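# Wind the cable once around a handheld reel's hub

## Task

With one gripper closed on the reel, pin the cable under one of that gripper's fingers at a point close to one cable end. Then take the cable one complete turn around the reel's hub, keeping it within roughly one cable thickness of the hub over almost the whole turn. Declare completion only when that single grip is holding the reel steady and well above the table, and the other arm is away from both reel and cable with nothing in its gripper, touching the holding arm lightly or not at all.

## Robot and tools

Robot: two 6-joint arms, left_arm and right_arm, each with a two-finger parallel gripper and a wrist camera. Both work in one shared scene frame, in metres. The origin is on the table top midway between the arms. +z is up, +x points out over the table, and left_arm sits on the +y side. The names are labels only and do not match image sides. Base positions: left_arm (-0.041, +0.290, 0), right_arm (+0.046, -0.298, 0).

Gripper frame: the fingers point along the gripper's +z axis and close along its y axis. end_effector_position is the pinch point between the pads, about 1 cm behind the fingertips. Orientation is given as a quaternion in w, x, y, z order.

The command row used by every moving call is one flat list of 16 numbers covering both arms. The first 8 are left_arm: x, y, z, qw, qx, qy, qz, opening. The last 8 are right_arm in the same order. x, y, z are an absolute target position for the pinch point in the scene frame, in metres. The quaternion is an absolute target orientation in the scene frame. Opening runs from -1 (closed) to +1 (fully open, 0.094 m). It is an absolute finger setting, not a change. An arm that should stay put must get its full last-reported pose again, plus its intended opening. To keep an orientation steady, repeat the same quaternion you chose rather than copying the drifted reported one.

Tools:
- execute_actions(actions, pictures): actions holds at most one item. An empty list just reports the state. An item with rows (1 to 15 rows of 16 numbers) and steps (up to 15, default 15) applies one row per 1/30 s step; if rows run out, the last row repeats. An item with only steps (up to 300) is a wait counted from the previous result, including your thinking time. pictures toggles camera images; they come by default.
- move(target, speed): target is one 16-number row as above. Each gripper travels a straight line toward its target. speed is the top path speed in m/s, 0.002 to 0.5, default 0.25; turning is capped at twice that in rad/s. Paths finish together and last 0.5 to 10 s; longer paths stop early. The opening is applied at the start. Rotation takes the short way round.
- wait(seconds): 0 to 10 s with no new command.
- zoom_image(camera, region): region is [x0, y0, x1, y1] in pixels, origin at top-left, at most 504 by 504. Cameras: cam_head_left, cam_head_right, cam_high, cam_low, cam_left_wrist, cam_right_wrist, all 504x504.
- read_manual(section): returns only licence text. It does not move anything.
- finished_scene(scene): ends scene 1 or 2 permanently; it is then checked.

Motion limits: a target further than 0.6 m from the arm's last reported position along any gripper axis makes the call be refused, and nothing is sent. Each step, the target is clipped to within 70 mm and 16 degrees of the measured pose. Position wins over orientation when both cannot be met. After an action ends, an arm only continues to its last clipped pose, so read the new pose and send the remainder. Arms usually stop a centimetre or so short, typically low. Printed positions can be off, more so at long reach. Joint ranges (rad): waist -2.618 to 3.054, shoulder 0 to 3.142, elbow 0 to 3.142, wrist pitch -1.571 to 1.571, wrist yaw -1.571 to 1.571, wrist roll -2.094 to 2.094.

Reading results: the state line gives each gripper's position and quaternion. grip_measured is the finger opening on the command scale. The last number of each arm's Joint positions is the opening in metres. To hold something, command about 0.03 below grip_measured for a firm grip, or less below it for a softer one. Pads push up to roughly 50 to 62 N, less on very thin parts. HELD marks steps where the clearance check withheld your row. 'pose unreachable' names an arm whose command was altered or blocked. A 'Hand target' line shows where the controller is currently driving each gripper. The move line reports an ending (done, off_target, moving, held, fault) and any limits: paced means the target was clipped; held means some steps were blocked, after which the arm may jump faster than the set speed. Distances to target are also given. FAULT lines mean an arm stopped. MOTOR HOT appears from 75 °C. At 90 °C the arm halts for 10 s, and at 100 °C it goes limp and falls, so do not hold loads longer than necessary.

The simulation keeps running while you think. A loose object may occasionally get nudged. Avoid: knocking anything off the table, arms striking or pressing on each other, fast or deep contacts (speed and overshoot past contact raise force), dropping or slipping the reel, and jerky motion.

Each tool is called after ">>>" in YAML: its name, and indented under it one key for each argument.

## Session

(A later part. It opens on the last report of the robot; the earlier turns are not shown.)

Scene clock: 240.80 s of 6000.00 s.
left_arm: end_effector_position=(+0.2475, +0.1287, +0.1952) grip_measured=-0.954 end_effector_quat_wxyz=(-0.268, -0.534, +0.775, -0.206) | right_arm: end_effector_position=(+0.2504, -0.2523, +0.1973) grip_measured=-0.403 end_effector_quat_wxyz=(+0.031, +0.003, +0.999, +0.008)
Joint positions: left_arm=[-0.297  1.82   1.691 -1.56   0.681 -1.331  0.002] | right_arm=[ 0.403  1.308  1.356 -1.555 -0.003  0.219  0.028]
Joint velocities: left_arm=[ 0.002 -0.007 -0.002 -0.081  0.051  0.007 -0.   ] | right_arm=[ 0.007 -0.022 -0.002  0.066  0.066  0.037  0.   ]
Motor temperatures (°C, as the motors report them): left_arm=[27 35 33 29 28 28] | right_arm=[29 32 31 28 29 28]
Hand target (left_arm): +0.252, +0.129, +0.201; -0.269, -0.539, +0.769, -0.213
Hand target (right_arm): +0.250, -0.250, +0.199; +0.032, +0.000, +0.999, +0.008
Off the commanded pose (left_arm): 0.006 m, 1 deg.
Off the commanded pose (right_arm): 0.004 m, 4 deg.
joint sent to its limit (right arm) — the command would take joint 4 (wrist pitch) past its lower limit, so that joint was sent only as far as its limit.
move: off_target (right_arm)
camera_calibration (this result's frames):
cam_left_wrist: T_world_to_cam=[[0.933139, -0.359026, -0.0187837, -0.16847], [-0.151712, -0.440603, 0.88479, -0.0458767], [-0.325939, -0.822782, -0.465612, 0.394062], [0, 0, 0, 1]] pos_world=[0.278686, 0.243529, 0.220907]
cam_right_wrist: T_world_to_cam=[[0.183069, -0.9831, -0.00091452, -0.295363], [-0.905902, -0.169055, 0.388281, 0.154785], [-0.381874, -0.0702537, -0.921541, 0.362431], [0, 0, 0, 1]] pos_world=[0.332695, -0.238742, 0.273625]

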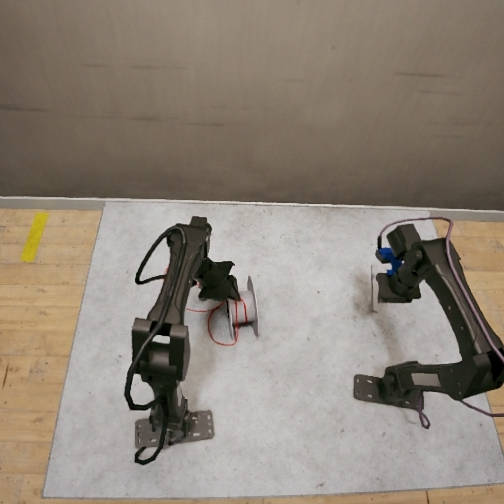

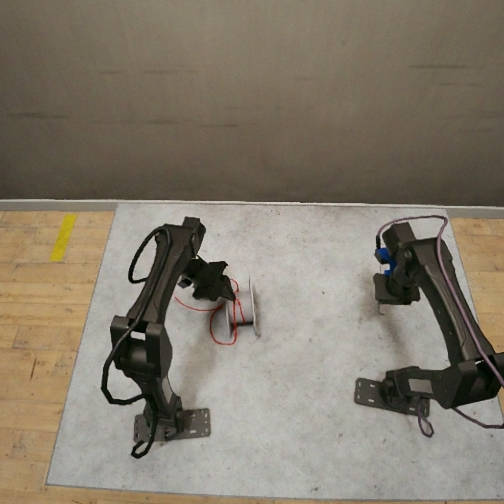

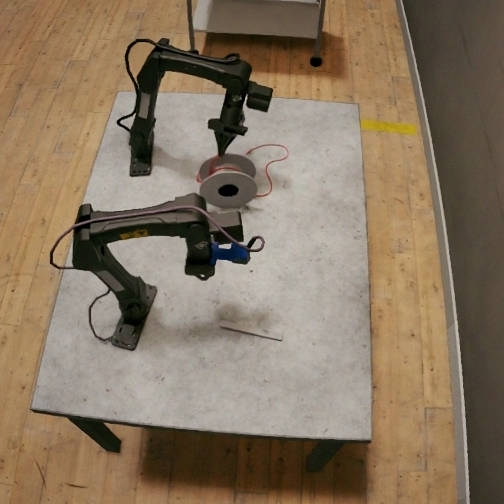

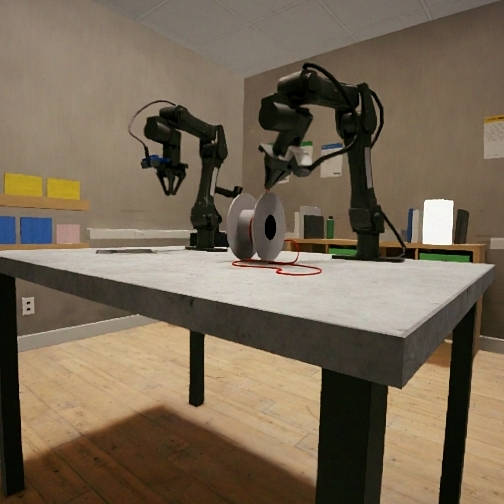

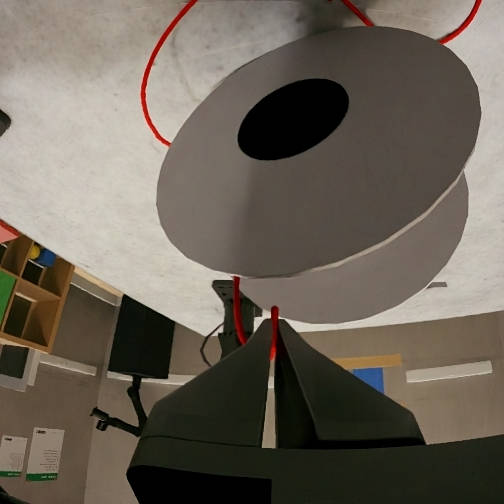

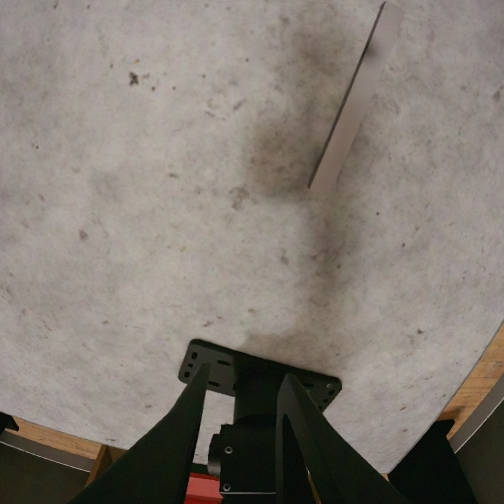

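>>> move:
  target: [0.30,0.18,0.18,-0.27,-0.54,0.77,-0.21,-0.98,0.25,-0.1,0.24,0,0.05,1,0.04,-0.3]
  speed: 0.08

>>> move:
  target: [0.31,0.205,0.13,-0.27,-0.54,0.77,-0.21,-0.98,0.26,0.05,0.24,0,0.05,1,0.04,-0.3]
  speed: 0.08

Scene clock: 245.87 s of 6000.00 s.
left_arm: end_effector_position=(+0.2942, +0.1766, +0.1752) grip_measured=-0.954 end_effector_quat_wxyz=(-0.251, -0.552, +0.763, -0.225) | right_arm: end_effector_position=(+0.2489, -0.1047, +0.2378) grip_measured=-0.303 end_effector_quat_wxyz=(+0.043, +0.052, +0.994, +0.085)
Joint positions: left_arm=[-0.141  1.955  1.79  -1.57   0.67  -1.205  0.002] | right_arm=[ 0.909  1.508  1.674 -1.555 -0.062  0.829  0.033]
Joint velocities: left_arm=[ 0.002 -0.012  0.007 -0.022  0.095 -0.022 -0.001] | right_arm=[-0.012 -0.012 -0.007 -0.037 -0.007 -0.007 -0.002]
Motor temperatures (°C, as the motors report them): left_arm=[27 35 33 29 28 28] | right_arm=[29 31 31 28 29 28]
Hand target (left_arm): +0.301, +0.179, +0.179; -0.243, -0.550, +0.764, -0.231
Hand target (right_arm): +0.249, -0.099, +0.241; +0.042, +0.052, +0.994, +0.091
Off the commanded pose (left_arm): 0.008 m, 3 deg.
Off the commanded pose (right_arm): 0.005 m, 7 deg.
joint sent to its limit (left arm) — the command would take joint 4 (wrist pitch) past its lower limit, so that joint was sent only as far as its limit.
joint sent to its limit (right arm) — the command would take joint 4 (wrist pitch) past its lower limit, so that joint was sent only as far as its limit.
move: off_target (left_arm, right_arm)
camera_calibration (this result's frames):
cam_left_wrist: T_world_to_cam=[[0.95223, -0.305062, 0.0139332, -0.216084], [-0.15513, -0.443919, 0.882537, 0.00197926], [-0.263043, -0.84254, -0.470037, 0.425201], [0, 0, 0, 1]] pos_world=[0.317915, 0.293209, 0.201124]
cam_right_wrist: T_world_to_cam=[[0.0926588, -0.983865, -0.153049, -0.091343], [-0.929356, -0.140626, 0.341353, 0.182597], [-0.357368, 0.110607, -0.927391, 0.423709], [0, 0, 0, 1]] pos_world=[0.329581, -0.111057, 0.316634]

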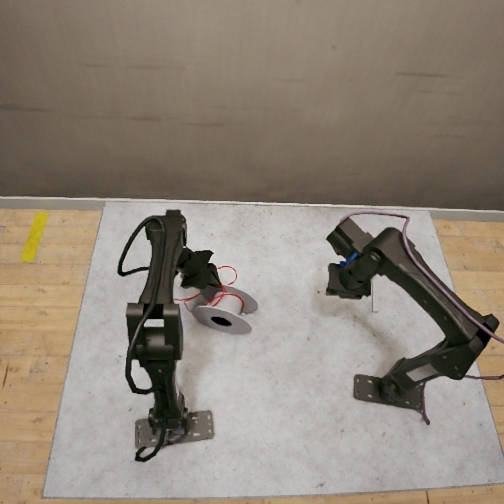

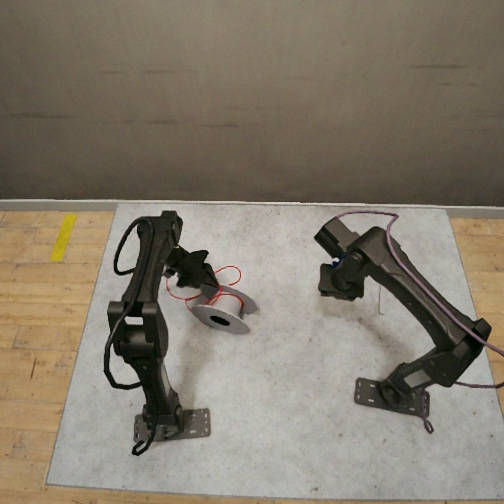

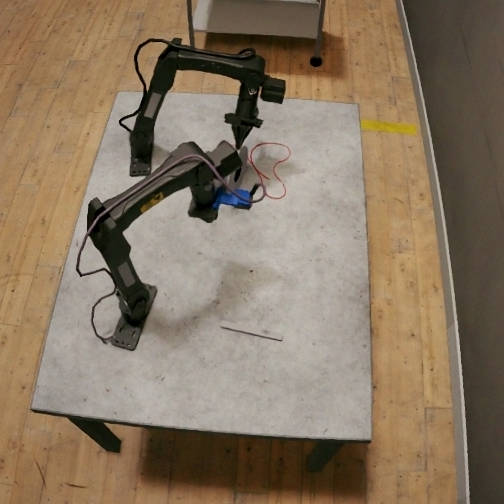

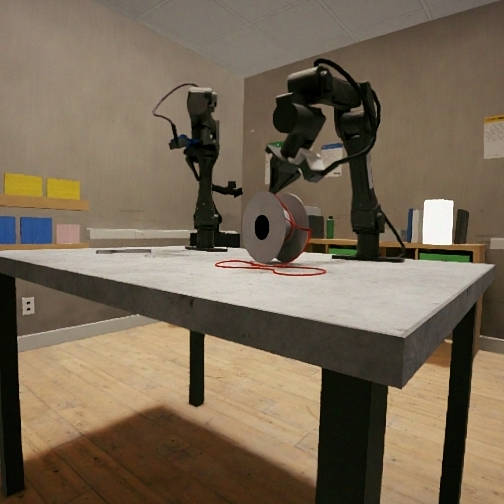

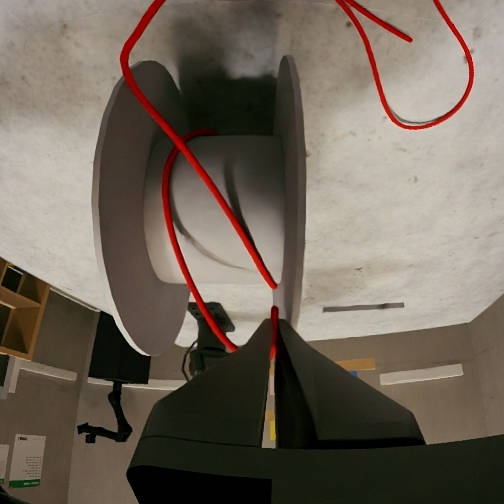

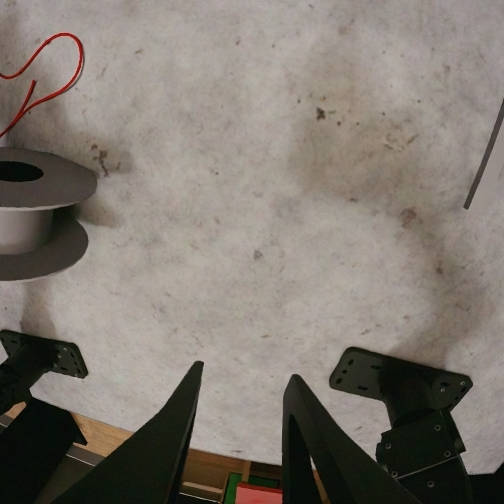

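Scene clock: 248.13 s of 6000.00 s.
left_arm: end_effector_position=(+0.3044, +0.2014, +0.1298) grip_measured=-0.954 end_effector_quat_wxyz=(-0.276, -0.541, +0.768, -0.204) | right_arm: end_effector_position=(+0.2586, +0.0462, +0.2399) grip_measured=-0.303 end_effector_quat_wxyz=(+0.037, +0.052, +0.990, +0.125)
Joint positions: left_arm=[-0.078  2.09   1.79  -1.57   0.645 -1.075  0.002] | right_arm=[ 1.177  1.953  2.192 -1.557 -0.062  1.101  0.033]
Joint velocities: left_arm=[ 0.007 -0.012  0.007 -0.066 -0.037 -0.007  0.   ] | right_arm=[-0.007 -0.002  0.012  0.022  0.051 -0.037  0.   ]
Motor temperatures (°C, as the motors report them): left_arm=[27 35 33 29 28 28] | right_arm=[29 32 31 28 29 28]
Hand target (left_arm): +0.311, +0.205, +0.130; -0.269, -0.540, +0.769, -0.210
Hand target (right_arm): +0.260, +0.050, +0.241; +0.042, +0.052, +0.990, +0.126
Off the commanded pose (left_arm): 0.007 m, 1 deg.
Off the commanded pose (right_arm): 0.004 m, 11 deg.
joint sent to its limit (right arm) — the command would take joint 4 (wrist pitch) past its lower limit, so that joint was sent only as far as its limit.
move: off_target (right_arm)
camera_calibration (this result's frames):
cam_left_wrist: T_world_to_cam=[[0.937417, -0.346225, -0.0371181, -0.19814], [-0.126082, -0.436857, 0.890651, 0.0432815], [-0.324581, -0.830231, -0.45317, 0.44151], [0, 0, 0, 1]] pos_world=[0.334502, 0.316862, 0.154176]
cam_right_wrist: T_world_to_cam=[[0.0950836, -0.968161, -0.231568, 0.0739602], [-0.925965, -0.171415, 0.33646, 0.213892], [-0.365442, 0.182432, -0.912782, 0.407787], [0, 0, 0, 1]] pos_world=[0.340047, 0.0338761, 0.317382]

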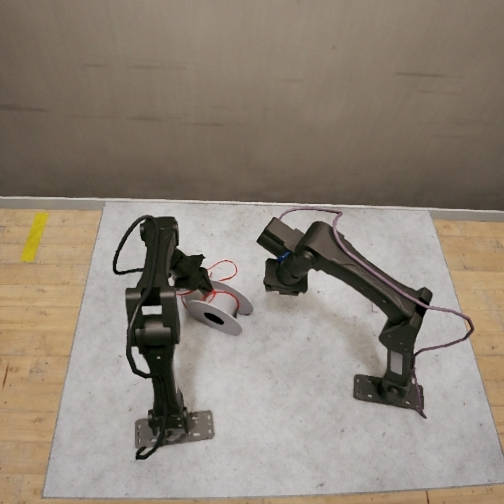

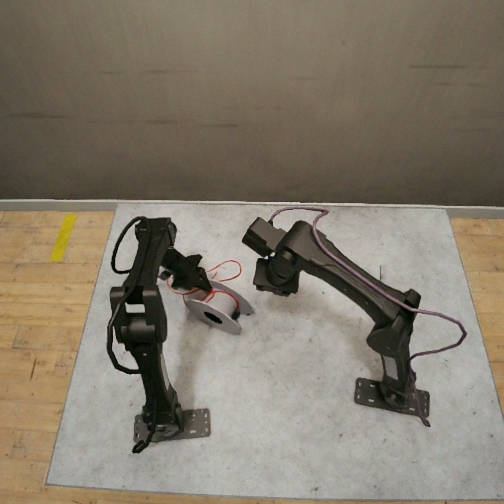

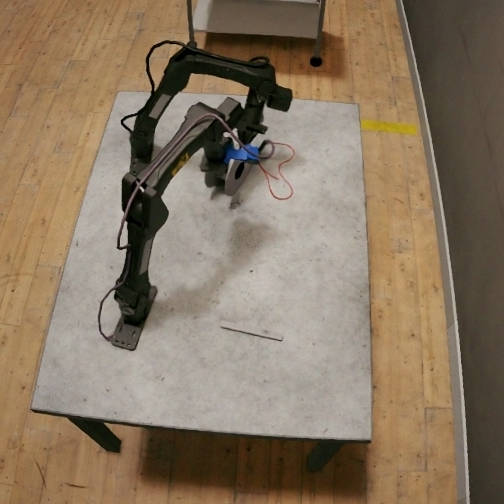

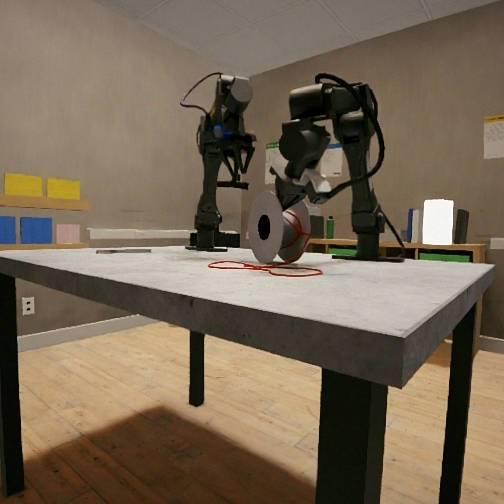

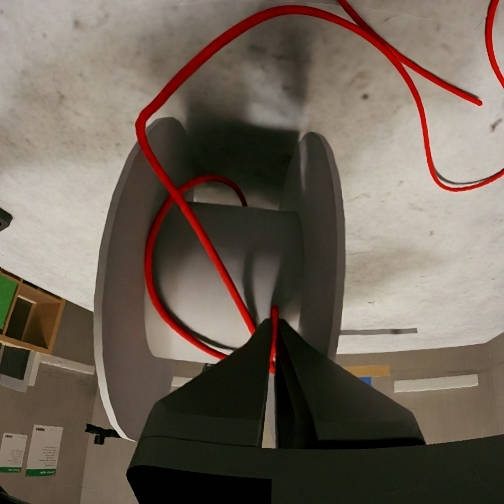

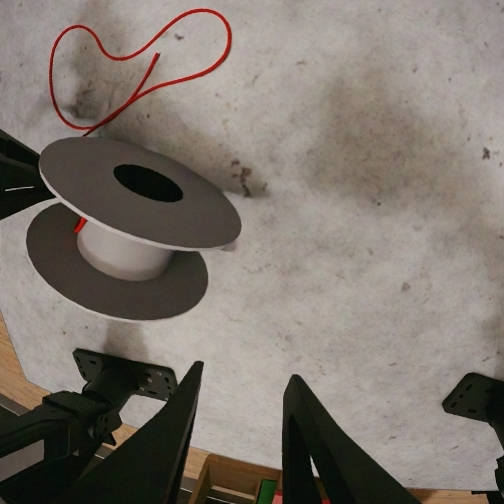

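>>> move:
  target: [0.30,0.175,0.185,-0.27,-0.54,0.77,-0.21,-0.98,0.26,-0.05,0.24,0,0.05,1,0.04,-0.3]
  speed: 0.06

>>> zoom_image:
  camera: "cam_head_right"
  region: [150,240,280,360]

Scene clock: 256.90 s of 6000.00 s.
left_arm: end_effector_position=(+0.2958, +0.1797, +0.1683) grip_measured=-0.954 end_effector_quat_wxyz=(-0.256, -0.558, +0.759, -0.217) | right_arm: end_effector_position=(+0.2604, -0.0428, +0.2373) grip_measured=-0.303 end_effector_quat_wxyz=(+0.034, +0.052, +0.994, +0.092)
Joint positions: left_arm=[-0.135  1.975  1.79  -1.57   0.663 -1.209  0.002] | right_arm=[ 1.026  1.707  1.879 -1.556 -0.062  0.948  0.033]
Joint velocities: left_arm=[-0.027  0.007 -0.027  0.007  0.007 -0.022  0.001] | right_arm=[-0.017  0.017 -0.002 -0.066  0.007 -0.007 -0.001]
Motor temperatures (°C, as the motors report them): left_arm=[27 36 33 29 28 28] | right_arm=[29 32 31 28 29 28]
Hand target (left_arm): +0.299, +0.175, +0.185; -0.241, -0.551, +0.764, -0.233
Hand target (right_arm): +0.260, -0.050, +0.238; +0.038, +0.051, +0.994, +0.087
Off the commanded pose (left_arm): 0.018 m, 3 deg.
Off the commanded pose (right_arm): 0.008 m, 7 deg.
joint sent to its limit (left arm) — the command would take joint 4 (wrist pitch) past its lower limit, so that joint was sent only as far as its limit.
joint sent to its limit (right arm) — the command would take joint 4 (wrist pitch) past its lower limit, so that joint was sent only as far as its limit.
After step 180, 0.87 s passed at rest.
move: off_target (left_arm, right_arm)
camera_calibration (this result's frames):
cam_left_wrist: T_world_to_cam=[[0.954634, -0.297641, -0.00916631, -0.214718], [-0.13244, -0.451947, 0.882158, 0.00450499], [-0.266709, -0.840924, -0.470864, 0.425862], [0, 0, 0, 1]] pos_world=[0.319155, 0.296245, 0.194581]
cam_right_wrist: T_world_to_cam=[[0.0909628, -0.981602, -0.16788, -0.0275645], [-0.923217, -0.146323, 0.35533, 0.196997], [-0.373358, 0.122668, -0.919542, 0.423346], [0, 0, 0, 1]] pos_world=[0.342438, -0.0501631, 0.314658]

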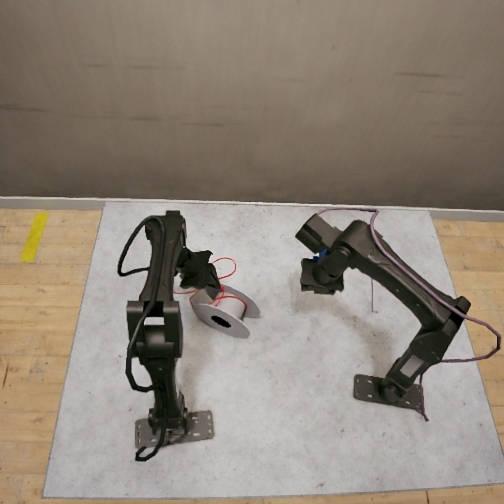

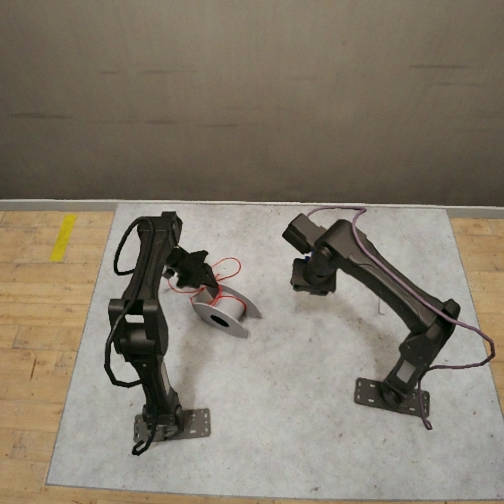

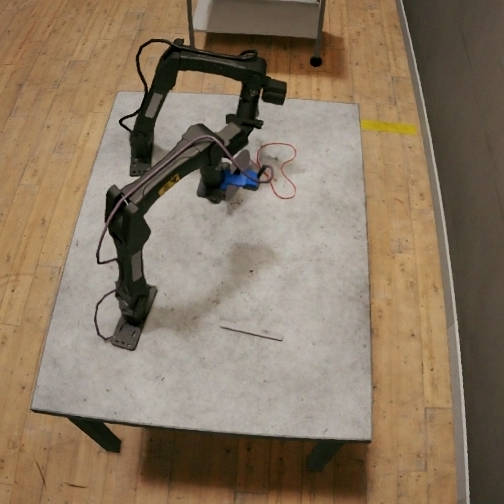

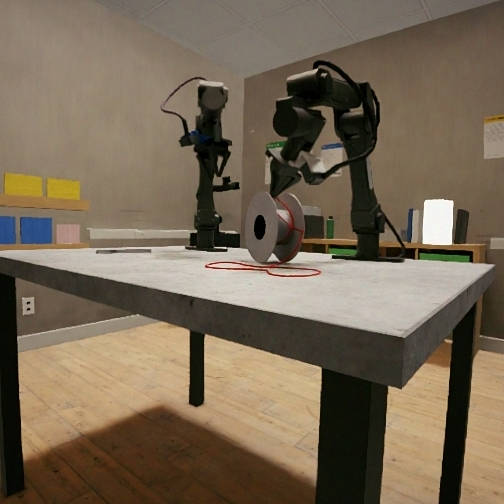

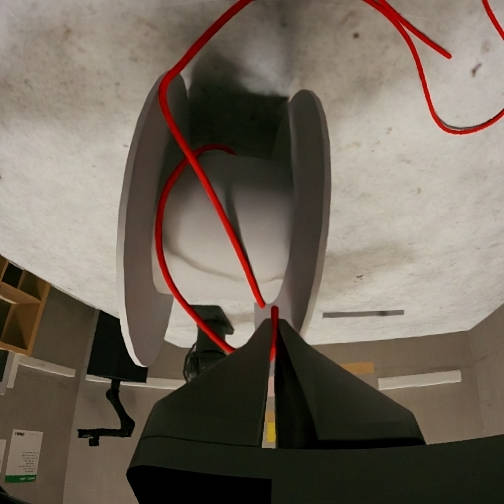

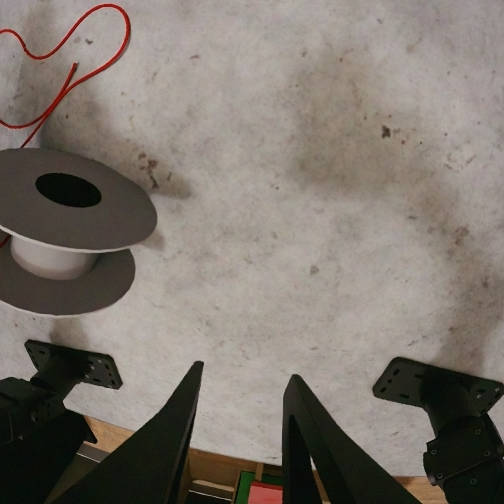

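Region (150, 240, 280, 360) of cam_head_right's 504x504 image, scaled by 3.877, with more detail than that image has; it fills the top 465 rows of this view, and the rest is white.

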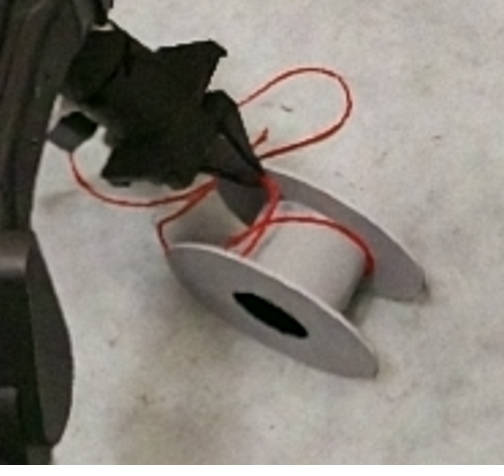

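>>> move:
  target: [0.22,0.17,0.2,-0.27,-0.54,0.77,-0.21,-0.98,0.26,-0.05,0.24,0,0.57,0.82,0,-0.3]
  speed: 0.06

>>> move:
  target: [0.175,0.185,0.165,-0.27,-0.54,0.77,-0.21,-0.98,0.26,-0.05,0.24,0,0.57,0.82,0,-0.3]
  speed: 0.05

>>> zoom_image:
  camera: "cam_head_right"
  region: [150,240,280,360]

Scene clock: 271.30 s of 6000.00 s.
left_arm: end_effector_position=(+0.2282, +0.1756, +0.1965) grip_measured=-0.954 end_effector_quat_wxyz=(-0.244, -0.552, +0.765, -0.225) | right_arm: end_effector_position=(+0.2636, -0.0457, +0.2370) grip_measured=-0.303 end_effector_quat_wxyz=(+0.002, +0.567, +0.818, +0.093)
Joint positions: left_arm=[-0.151  1.686  1.542 -1.57   0.663 -1.222  0.002] | right_arm=[ 1.037  1.707  1.879 -1.556 -0.017  2.062  0.033]
Joint velocities: left_arm=[-0.007  0.002 -0.007 -0.081 -0.022 -0.051 -0.   ] | right_arm=[-0.022 -0.022  0.012 -0.037 -0.022 -0.007 -0.   ]
Motor temperatures (°C, as the motors report them): left_arm=[27 37 32 29 28 28] | right_arm=[29 33 31 28 29 28]
Hand target (left_arm): +0.220, +0.171, +0.200; -0.248, -0.548, +0.766, -0.227
Hand target (right_arm): +0.260, -0.050, +0.239; +0.008, +0.569, +0.817, +0.094
Off the commanded pose (left_arm): 0.011 m, 4 deg.
Off the commanded pose (right_arm): 0.006 m, 11 deg.
joint sent to its limit (left arm) — the command would take joint 4 (wrist pitch) past its lower limit, so that joint was sent only as far as its limit.
joint sent to its limit (right arm) — the command would take joint 4 (wrist pitch) past its lower limit, so that joint was sent only as far as its limit.
move: off_target (left_arm, right_arm)
camera_calibration (this result's frames):
cam_left_wrist: T_world_to_cam=[[0.952686, -0.303185, 0.0216451, -0.155826], [-0.163623, -0.451525, 0.877128, -0.0232149], [-0.256159, -0.839169, -0.479769, 0.416726], [0, 0, 0, 1]] pos_world=[0.251403, 0.291977, 0.223668]
cam_right_wrist: T_world_to_cam=[[-0.844456, -0.508486, -0.168333, 0.237527], [-0.517296, 0.692726, 0.502529, 0.0961312], [-0.13892, 0.511442, -0.848014, 0.363647], [0, 0, 0, 1]] pos_world=[0.300827, -0.131798, 0.300053]

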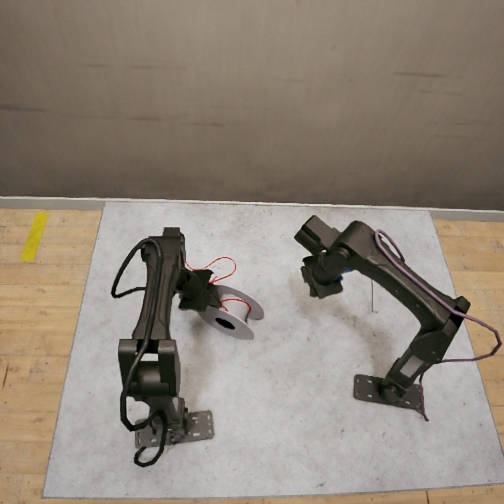

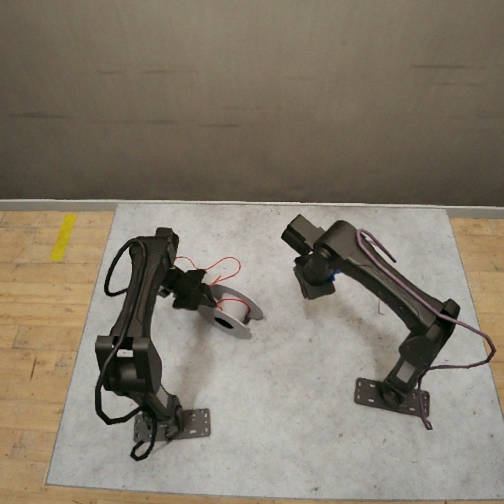

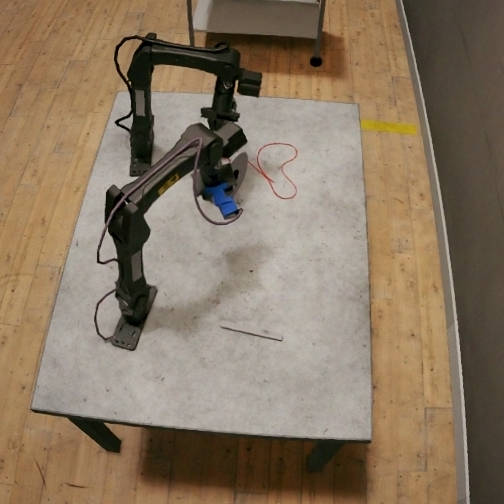

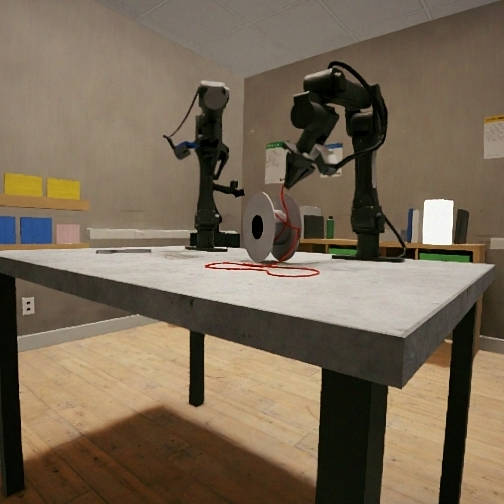

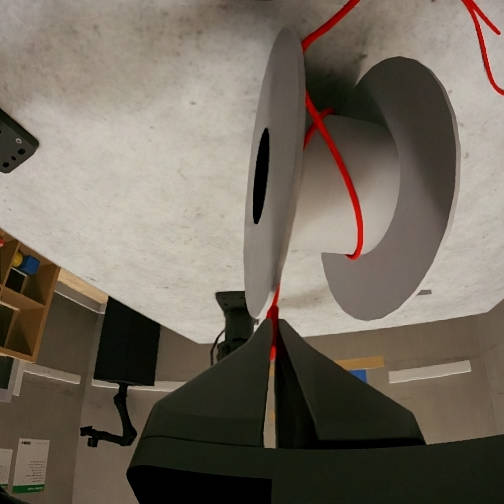

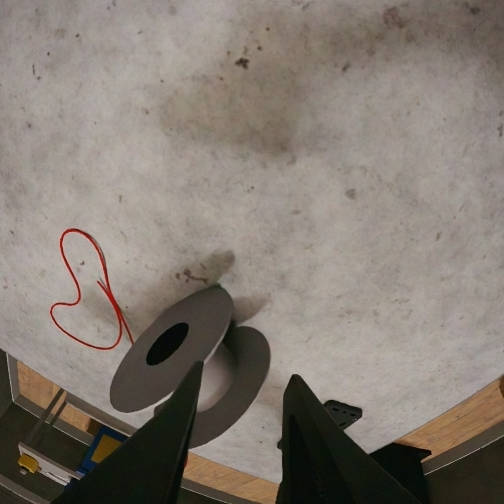

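Scene clock: 273.43 s of 6000.00 s.
left_arm: end_effector_position=(+0.1773, +0.1826, +0.1652) grip_measured=-0.954 end_effector_quat_wxyz=(-0.280, -0.540, +0.767, -0.205) | right_arm: end_effector_position=(+0.2636, -0.0457, +0.2370) grip_measured=-0.303 end_effector_quat_wxyz=(+0.002, +0.568, +0.817, +0.093)
Joint positions: left_arm=[-0.124  1.58   1.282 -1.545  0.663 -1.127  0.002] | right_arm=[ 1.037  1.707  1.879 -1.556 -0.017  2.065  0.033]
Joint velocities: left_arm=[-0.002 -0.002 -0.017 -0.007  0.066 -0.007  0.001] | right_arm=[-0.027  0.012 -0.002  0.022  0.051 -0.037  0.   ]
Motor temperatures (°C, as the motors report them): left_arm=[27 37 32 29 28 28] | right_arm=[29 33 31 28 29 28]
Hand target (left_arm): +0.176, +0.186, +0.165; -0.270, -0.540, +0.769, -0.209
Hand target (right_arm): +0.260, -0.050, +0.239; +0.008, +0.569, +0.817, +0.094
Off the commanded pose (left_arm): 0.003 m, 1 deg.
Off the commanded pose (right_arm): 0.006 m, 11 deg.
joint sent to its limit (right arm) — the command would take joint 4 (wrist pitch) past its lower limit, so that joint was sent only as far as its limit.
move: off_target (right_arm)
camera_calibration (this result's frames):
cam_left_wrist: T_world_to_cam=[[0.936874, -0.347327, -0.0403811, -0.0833552], [-0.121607, -0.431922, 0.893675, -0.0146131], [-0.327839, -0.83235, -0.446894, 0.400552], [0, 0, 0, 1]] pos_world=[0.207633, 0.298137, 0.188698]
cam_right_wrist: T_world_to_cam=[[-0.845855, -0.506219, -0.168143, 0.237954], [-0.515275, 0.693933, 0.50294, 0.0955565], [-0.137917, 0.512054, -0.847809, 0.363362], [0, 0, 0, 1]] pos_world=[0.300626, -0.131914, 0.300013]

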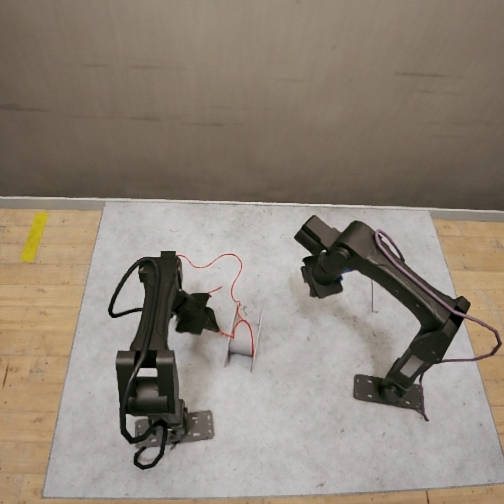

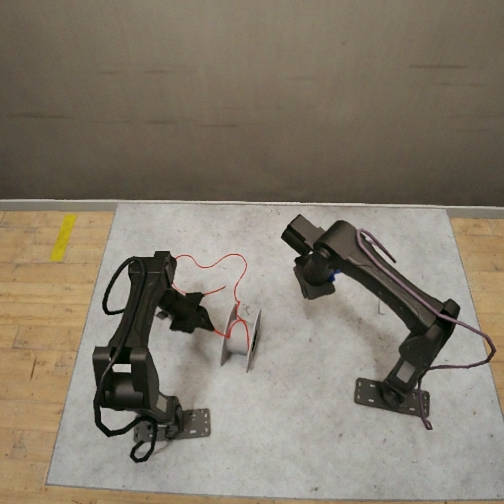

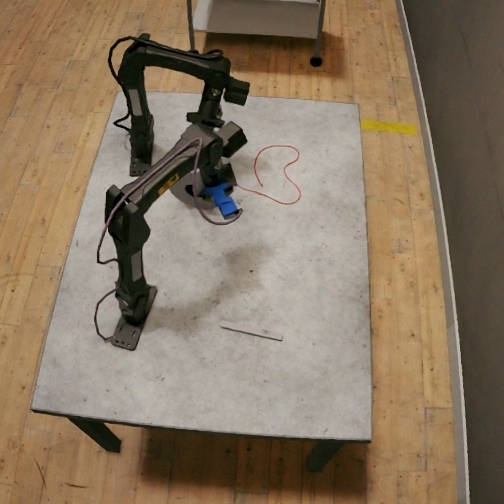

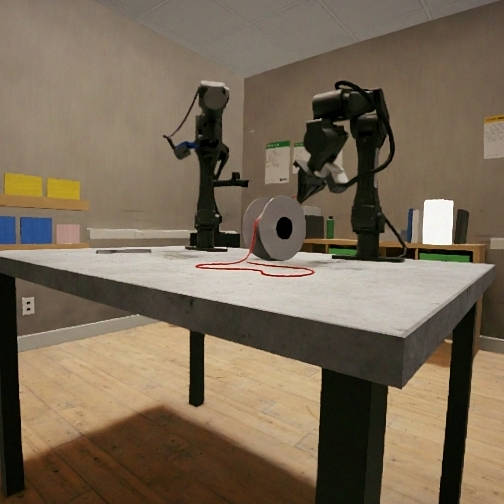

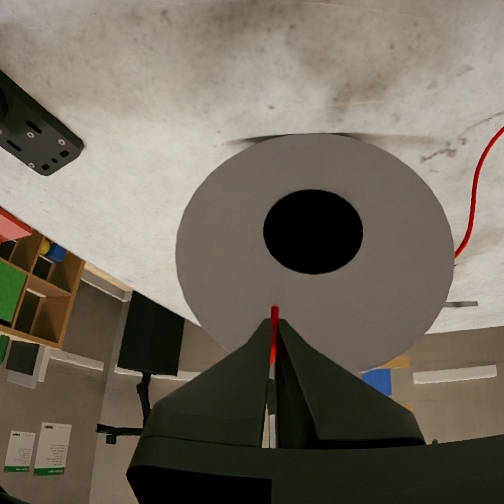

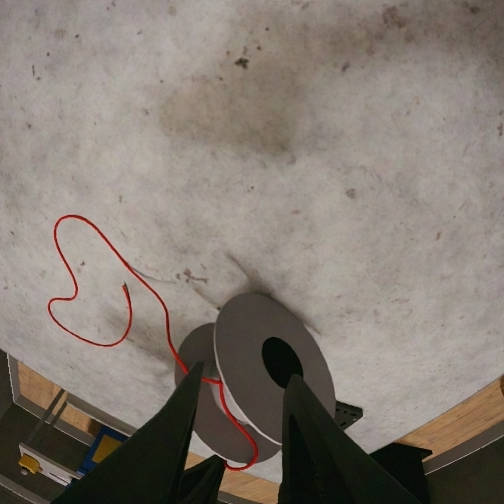

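Region (150, 240, 280, 360) of cam_head_right's 504x504 image, scaled by 3.877, with more detail than that image has; it fills the top 465 rows of this view, and the rest is white.

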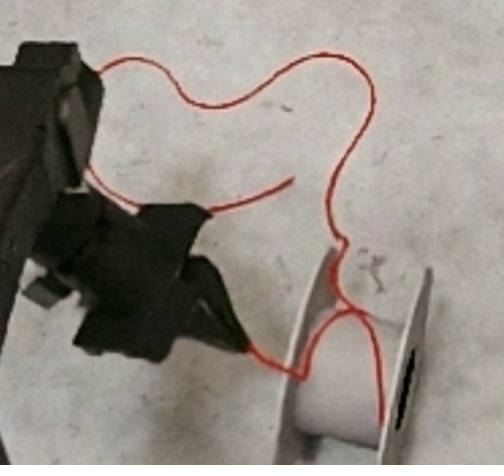

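>>> move:
  target: [0.175,0.185,0.15,-0.30,-0.55,0.73,-0.26,-0.98,0.165,0.10,0.225,0,0.17,0.98,0.12,-0.3]
  speed: 0.12

Scene clock: 282.27 s of 6000.00 s.
left_arm: end_effector_position=(+0.1758, +0.1836, +0.1507) grip_measured=-0.954 end_effector_quat_wxyz=(-0.309, -0.552, +0.732, -0.253) | right_arm: end_effector_position=(+0.1685, +0.0998, +0.2272) grip_measured=-0.303 end_effector_quat_wxyz=(-0.002, +0.180, +0.975, +0.130)
Joint positions: left_arm=[-0.052  1.58   1.164 -1.479  0.769 -1.082  0.002] | right_arm=[ 1.443  1.975  2.168 -1.505 -0.039  1.624  0.033]
Joint velocities: left_arm=[-0.007  0.002 -0.007 -0.007  0.066 -0.007 -0.   ] | right_arm=[-0.017 -0.022  0.012  0.007 -0.066 -0.007  0.   ]
Motor temperatures (°C, as the motors report them): left_arm=[27 36 32 29 28 28] | right_arm=[29 33 31 28 29 28]
Hand target (left_arm): +0.175, +0.185, +0.150; -0.301, -0.552, +0.733, -0.261
Hand target (right_arm): +0.165, +0.101, +0.226; -0.004, +0.170, +0.978, +0.124
Off the commanded pose (left_arm): 0.002 m, 1 deg.
Off the commanded pose (right_arm): 0.004 m, 2 deg.
move: done
camera_calibration (this result's frames):
cam_left_wrist: T_world_to_cam=[[0.958559, -0.284146, -0.020632, -0.100618], [-0.0795349, -0.336442, 0.938339, -0.033105], [-0.273567, -0.897813, -0.345099, 0.381553], [0, 0, 0, 1]] pos_world=[0.198196, 0.302835, 0.160661]
cam_right_wrist: T_world_to_cam=[[-0.168782, -0.952079, -0.255066, 0.17968], [-0.899998, 0.0433504, 0.433732, 0.0960064], [-0.40189, 0.302765, -0.864186, 0.336528], [0, 0, 0, 1]] pos_world=[0.25198, 0.0650182, 0.295012]

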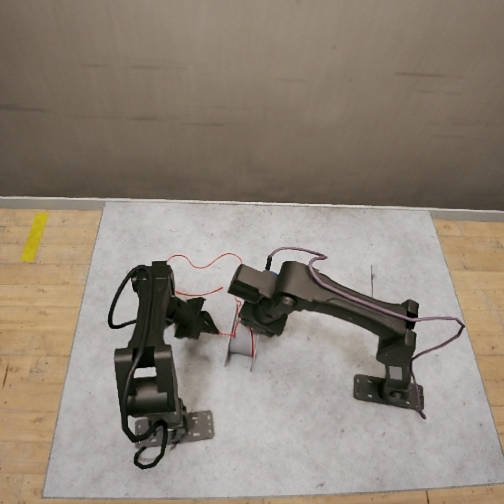

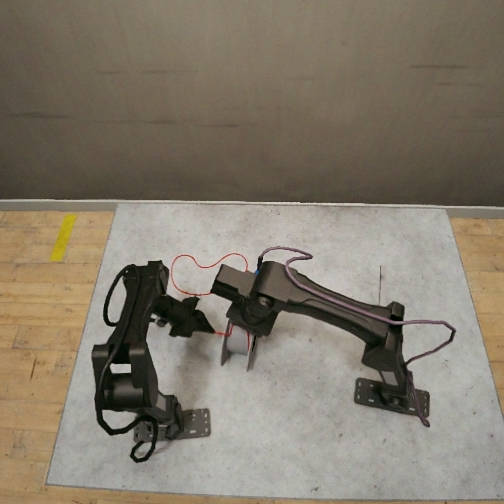

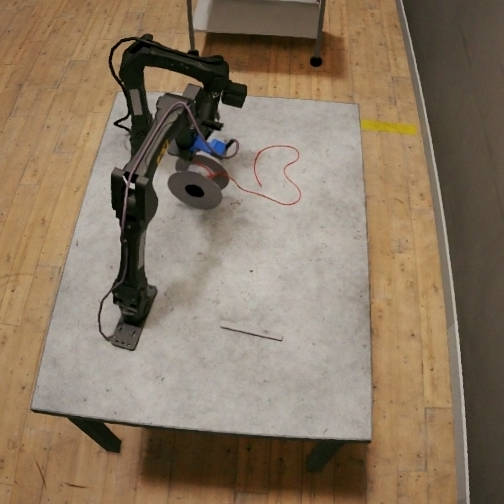

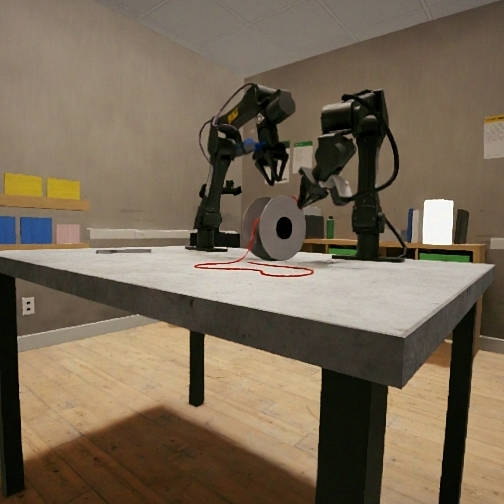

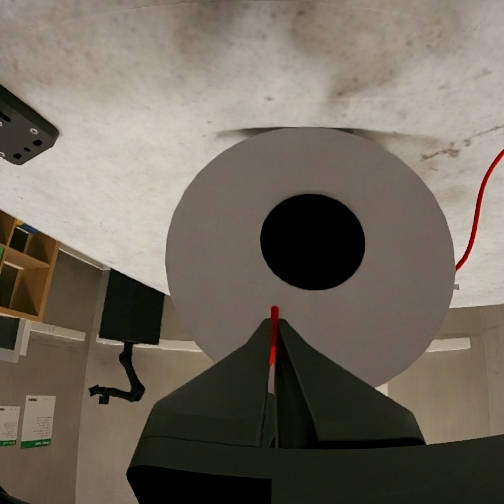

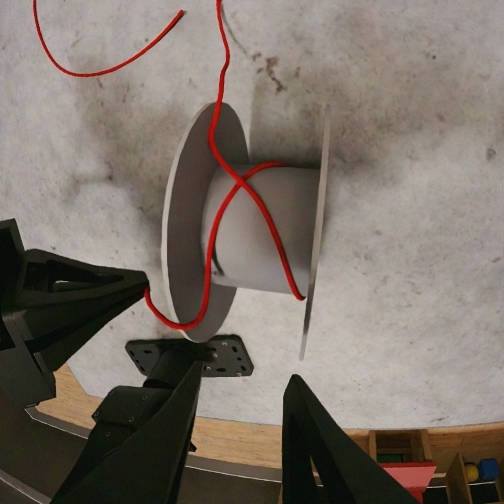

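>>> move:
  target: [0.175,0.19,0.14,-0.30,-0.55,0.73,-0.26,-0.98,0.153,0.145,0.205,0,0.14,0.98,0.12,-0.3]
  speed: 0.06

Scene clock: 287.73 s of 6000.00 s.
left_arm: end_effector_position=(+0.1754, +0.1876, +0.1439) grip_measured=-0.954 end_effector_quat_wxyz=(-0.305, -0.551, +0.733, -0.258) | right_arm: end_effector_position=(+0.1550, +0.1463, +0.2062) grip_measured=-0.303 end_effector_quat_wxyz=(-0.006, +0.148, +0.981, +0.129)
Joint positions: left_arm=[-0.032  1.58   1.136 -1.456  0.769 -1.057  0.002] | right_arm=[ 1.503  2.161  2.366 -1.519 -0.039  1.618  0.033]
Joint velocities: left_arm=[ 0.012  0.002  0.007 -0.037  0.081 -0.007 -0.   ] | right_arm=[-0.012  0.007  0.042 -0.007 -0.022  0.007 -0.001]
Motor temperatures (°C, as the motors report them): left_arm=[27 36 32 29 28 28] | right_arm=[29 33 31 28 29 28]
Hand target (left_arm): +0.175, +0.190, +0.140; -0.301, -0.552, +0.733, -0.261
Hand target (right_arm): +0.153, +0.145, +0.205; -0.001, +0.140, +0.983, +0.122
Off the commanded pose (left_arm): 0.005 m, 1 deg.
Off the commanded pose (right_arm): 0.003 m, 1 deg.
move: done
camera_calibration (this result's frames):
cam_left_wrist: T_world_to_cam=[[0.959456, -0.281748, -0.00782741, -0.101677], [-0.0899122, -0.332268, 0.93889, -0.0244404], [-0.267131, -0.90012, -0.344129, 0.381836], [0, 0, 0, 1]] pos_world=[0.197357, 0.30693, 0.153552]
cam_right_wrist: T_world_to_cam=[[-0.106382, -0.961822, -0.252154, 0.20746], [-0.901172, -0.0139053, 0.433238, 0.0995755], [-0.420204, 0.273322, -0.865288, 0.3062], [0, 0, 0, 1]] pos_world=[0.240471, 0.117233, 0.274123]

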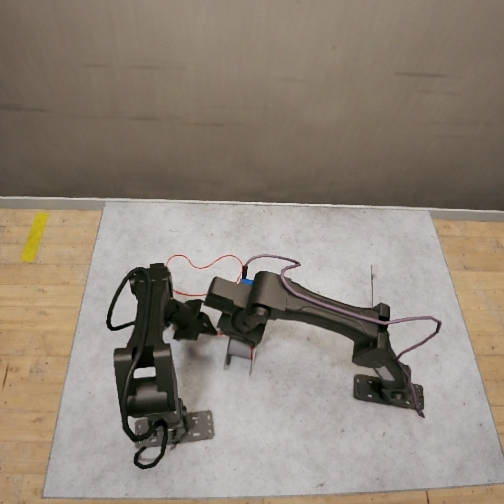

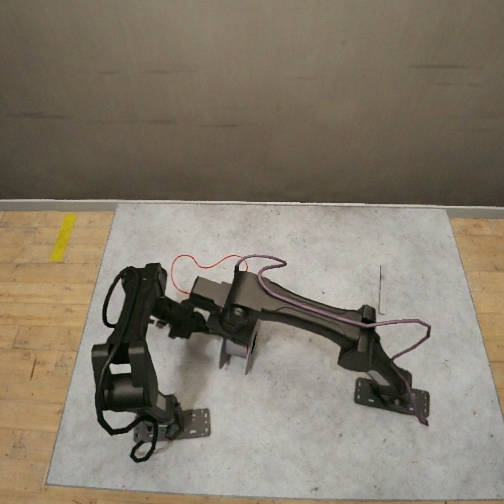

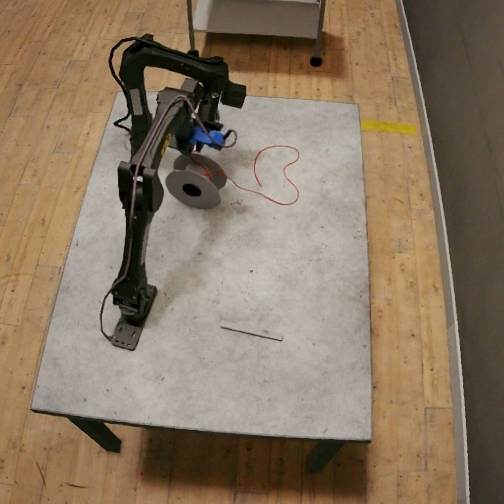

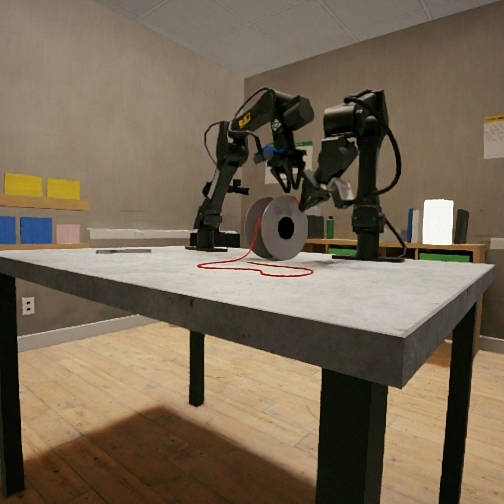

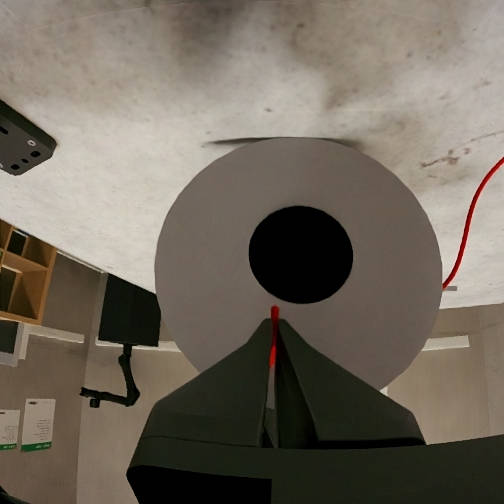

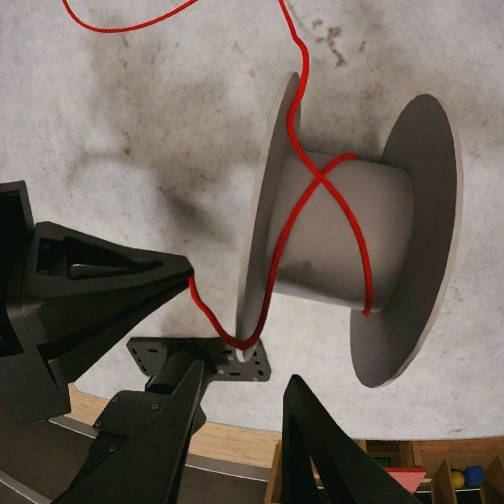

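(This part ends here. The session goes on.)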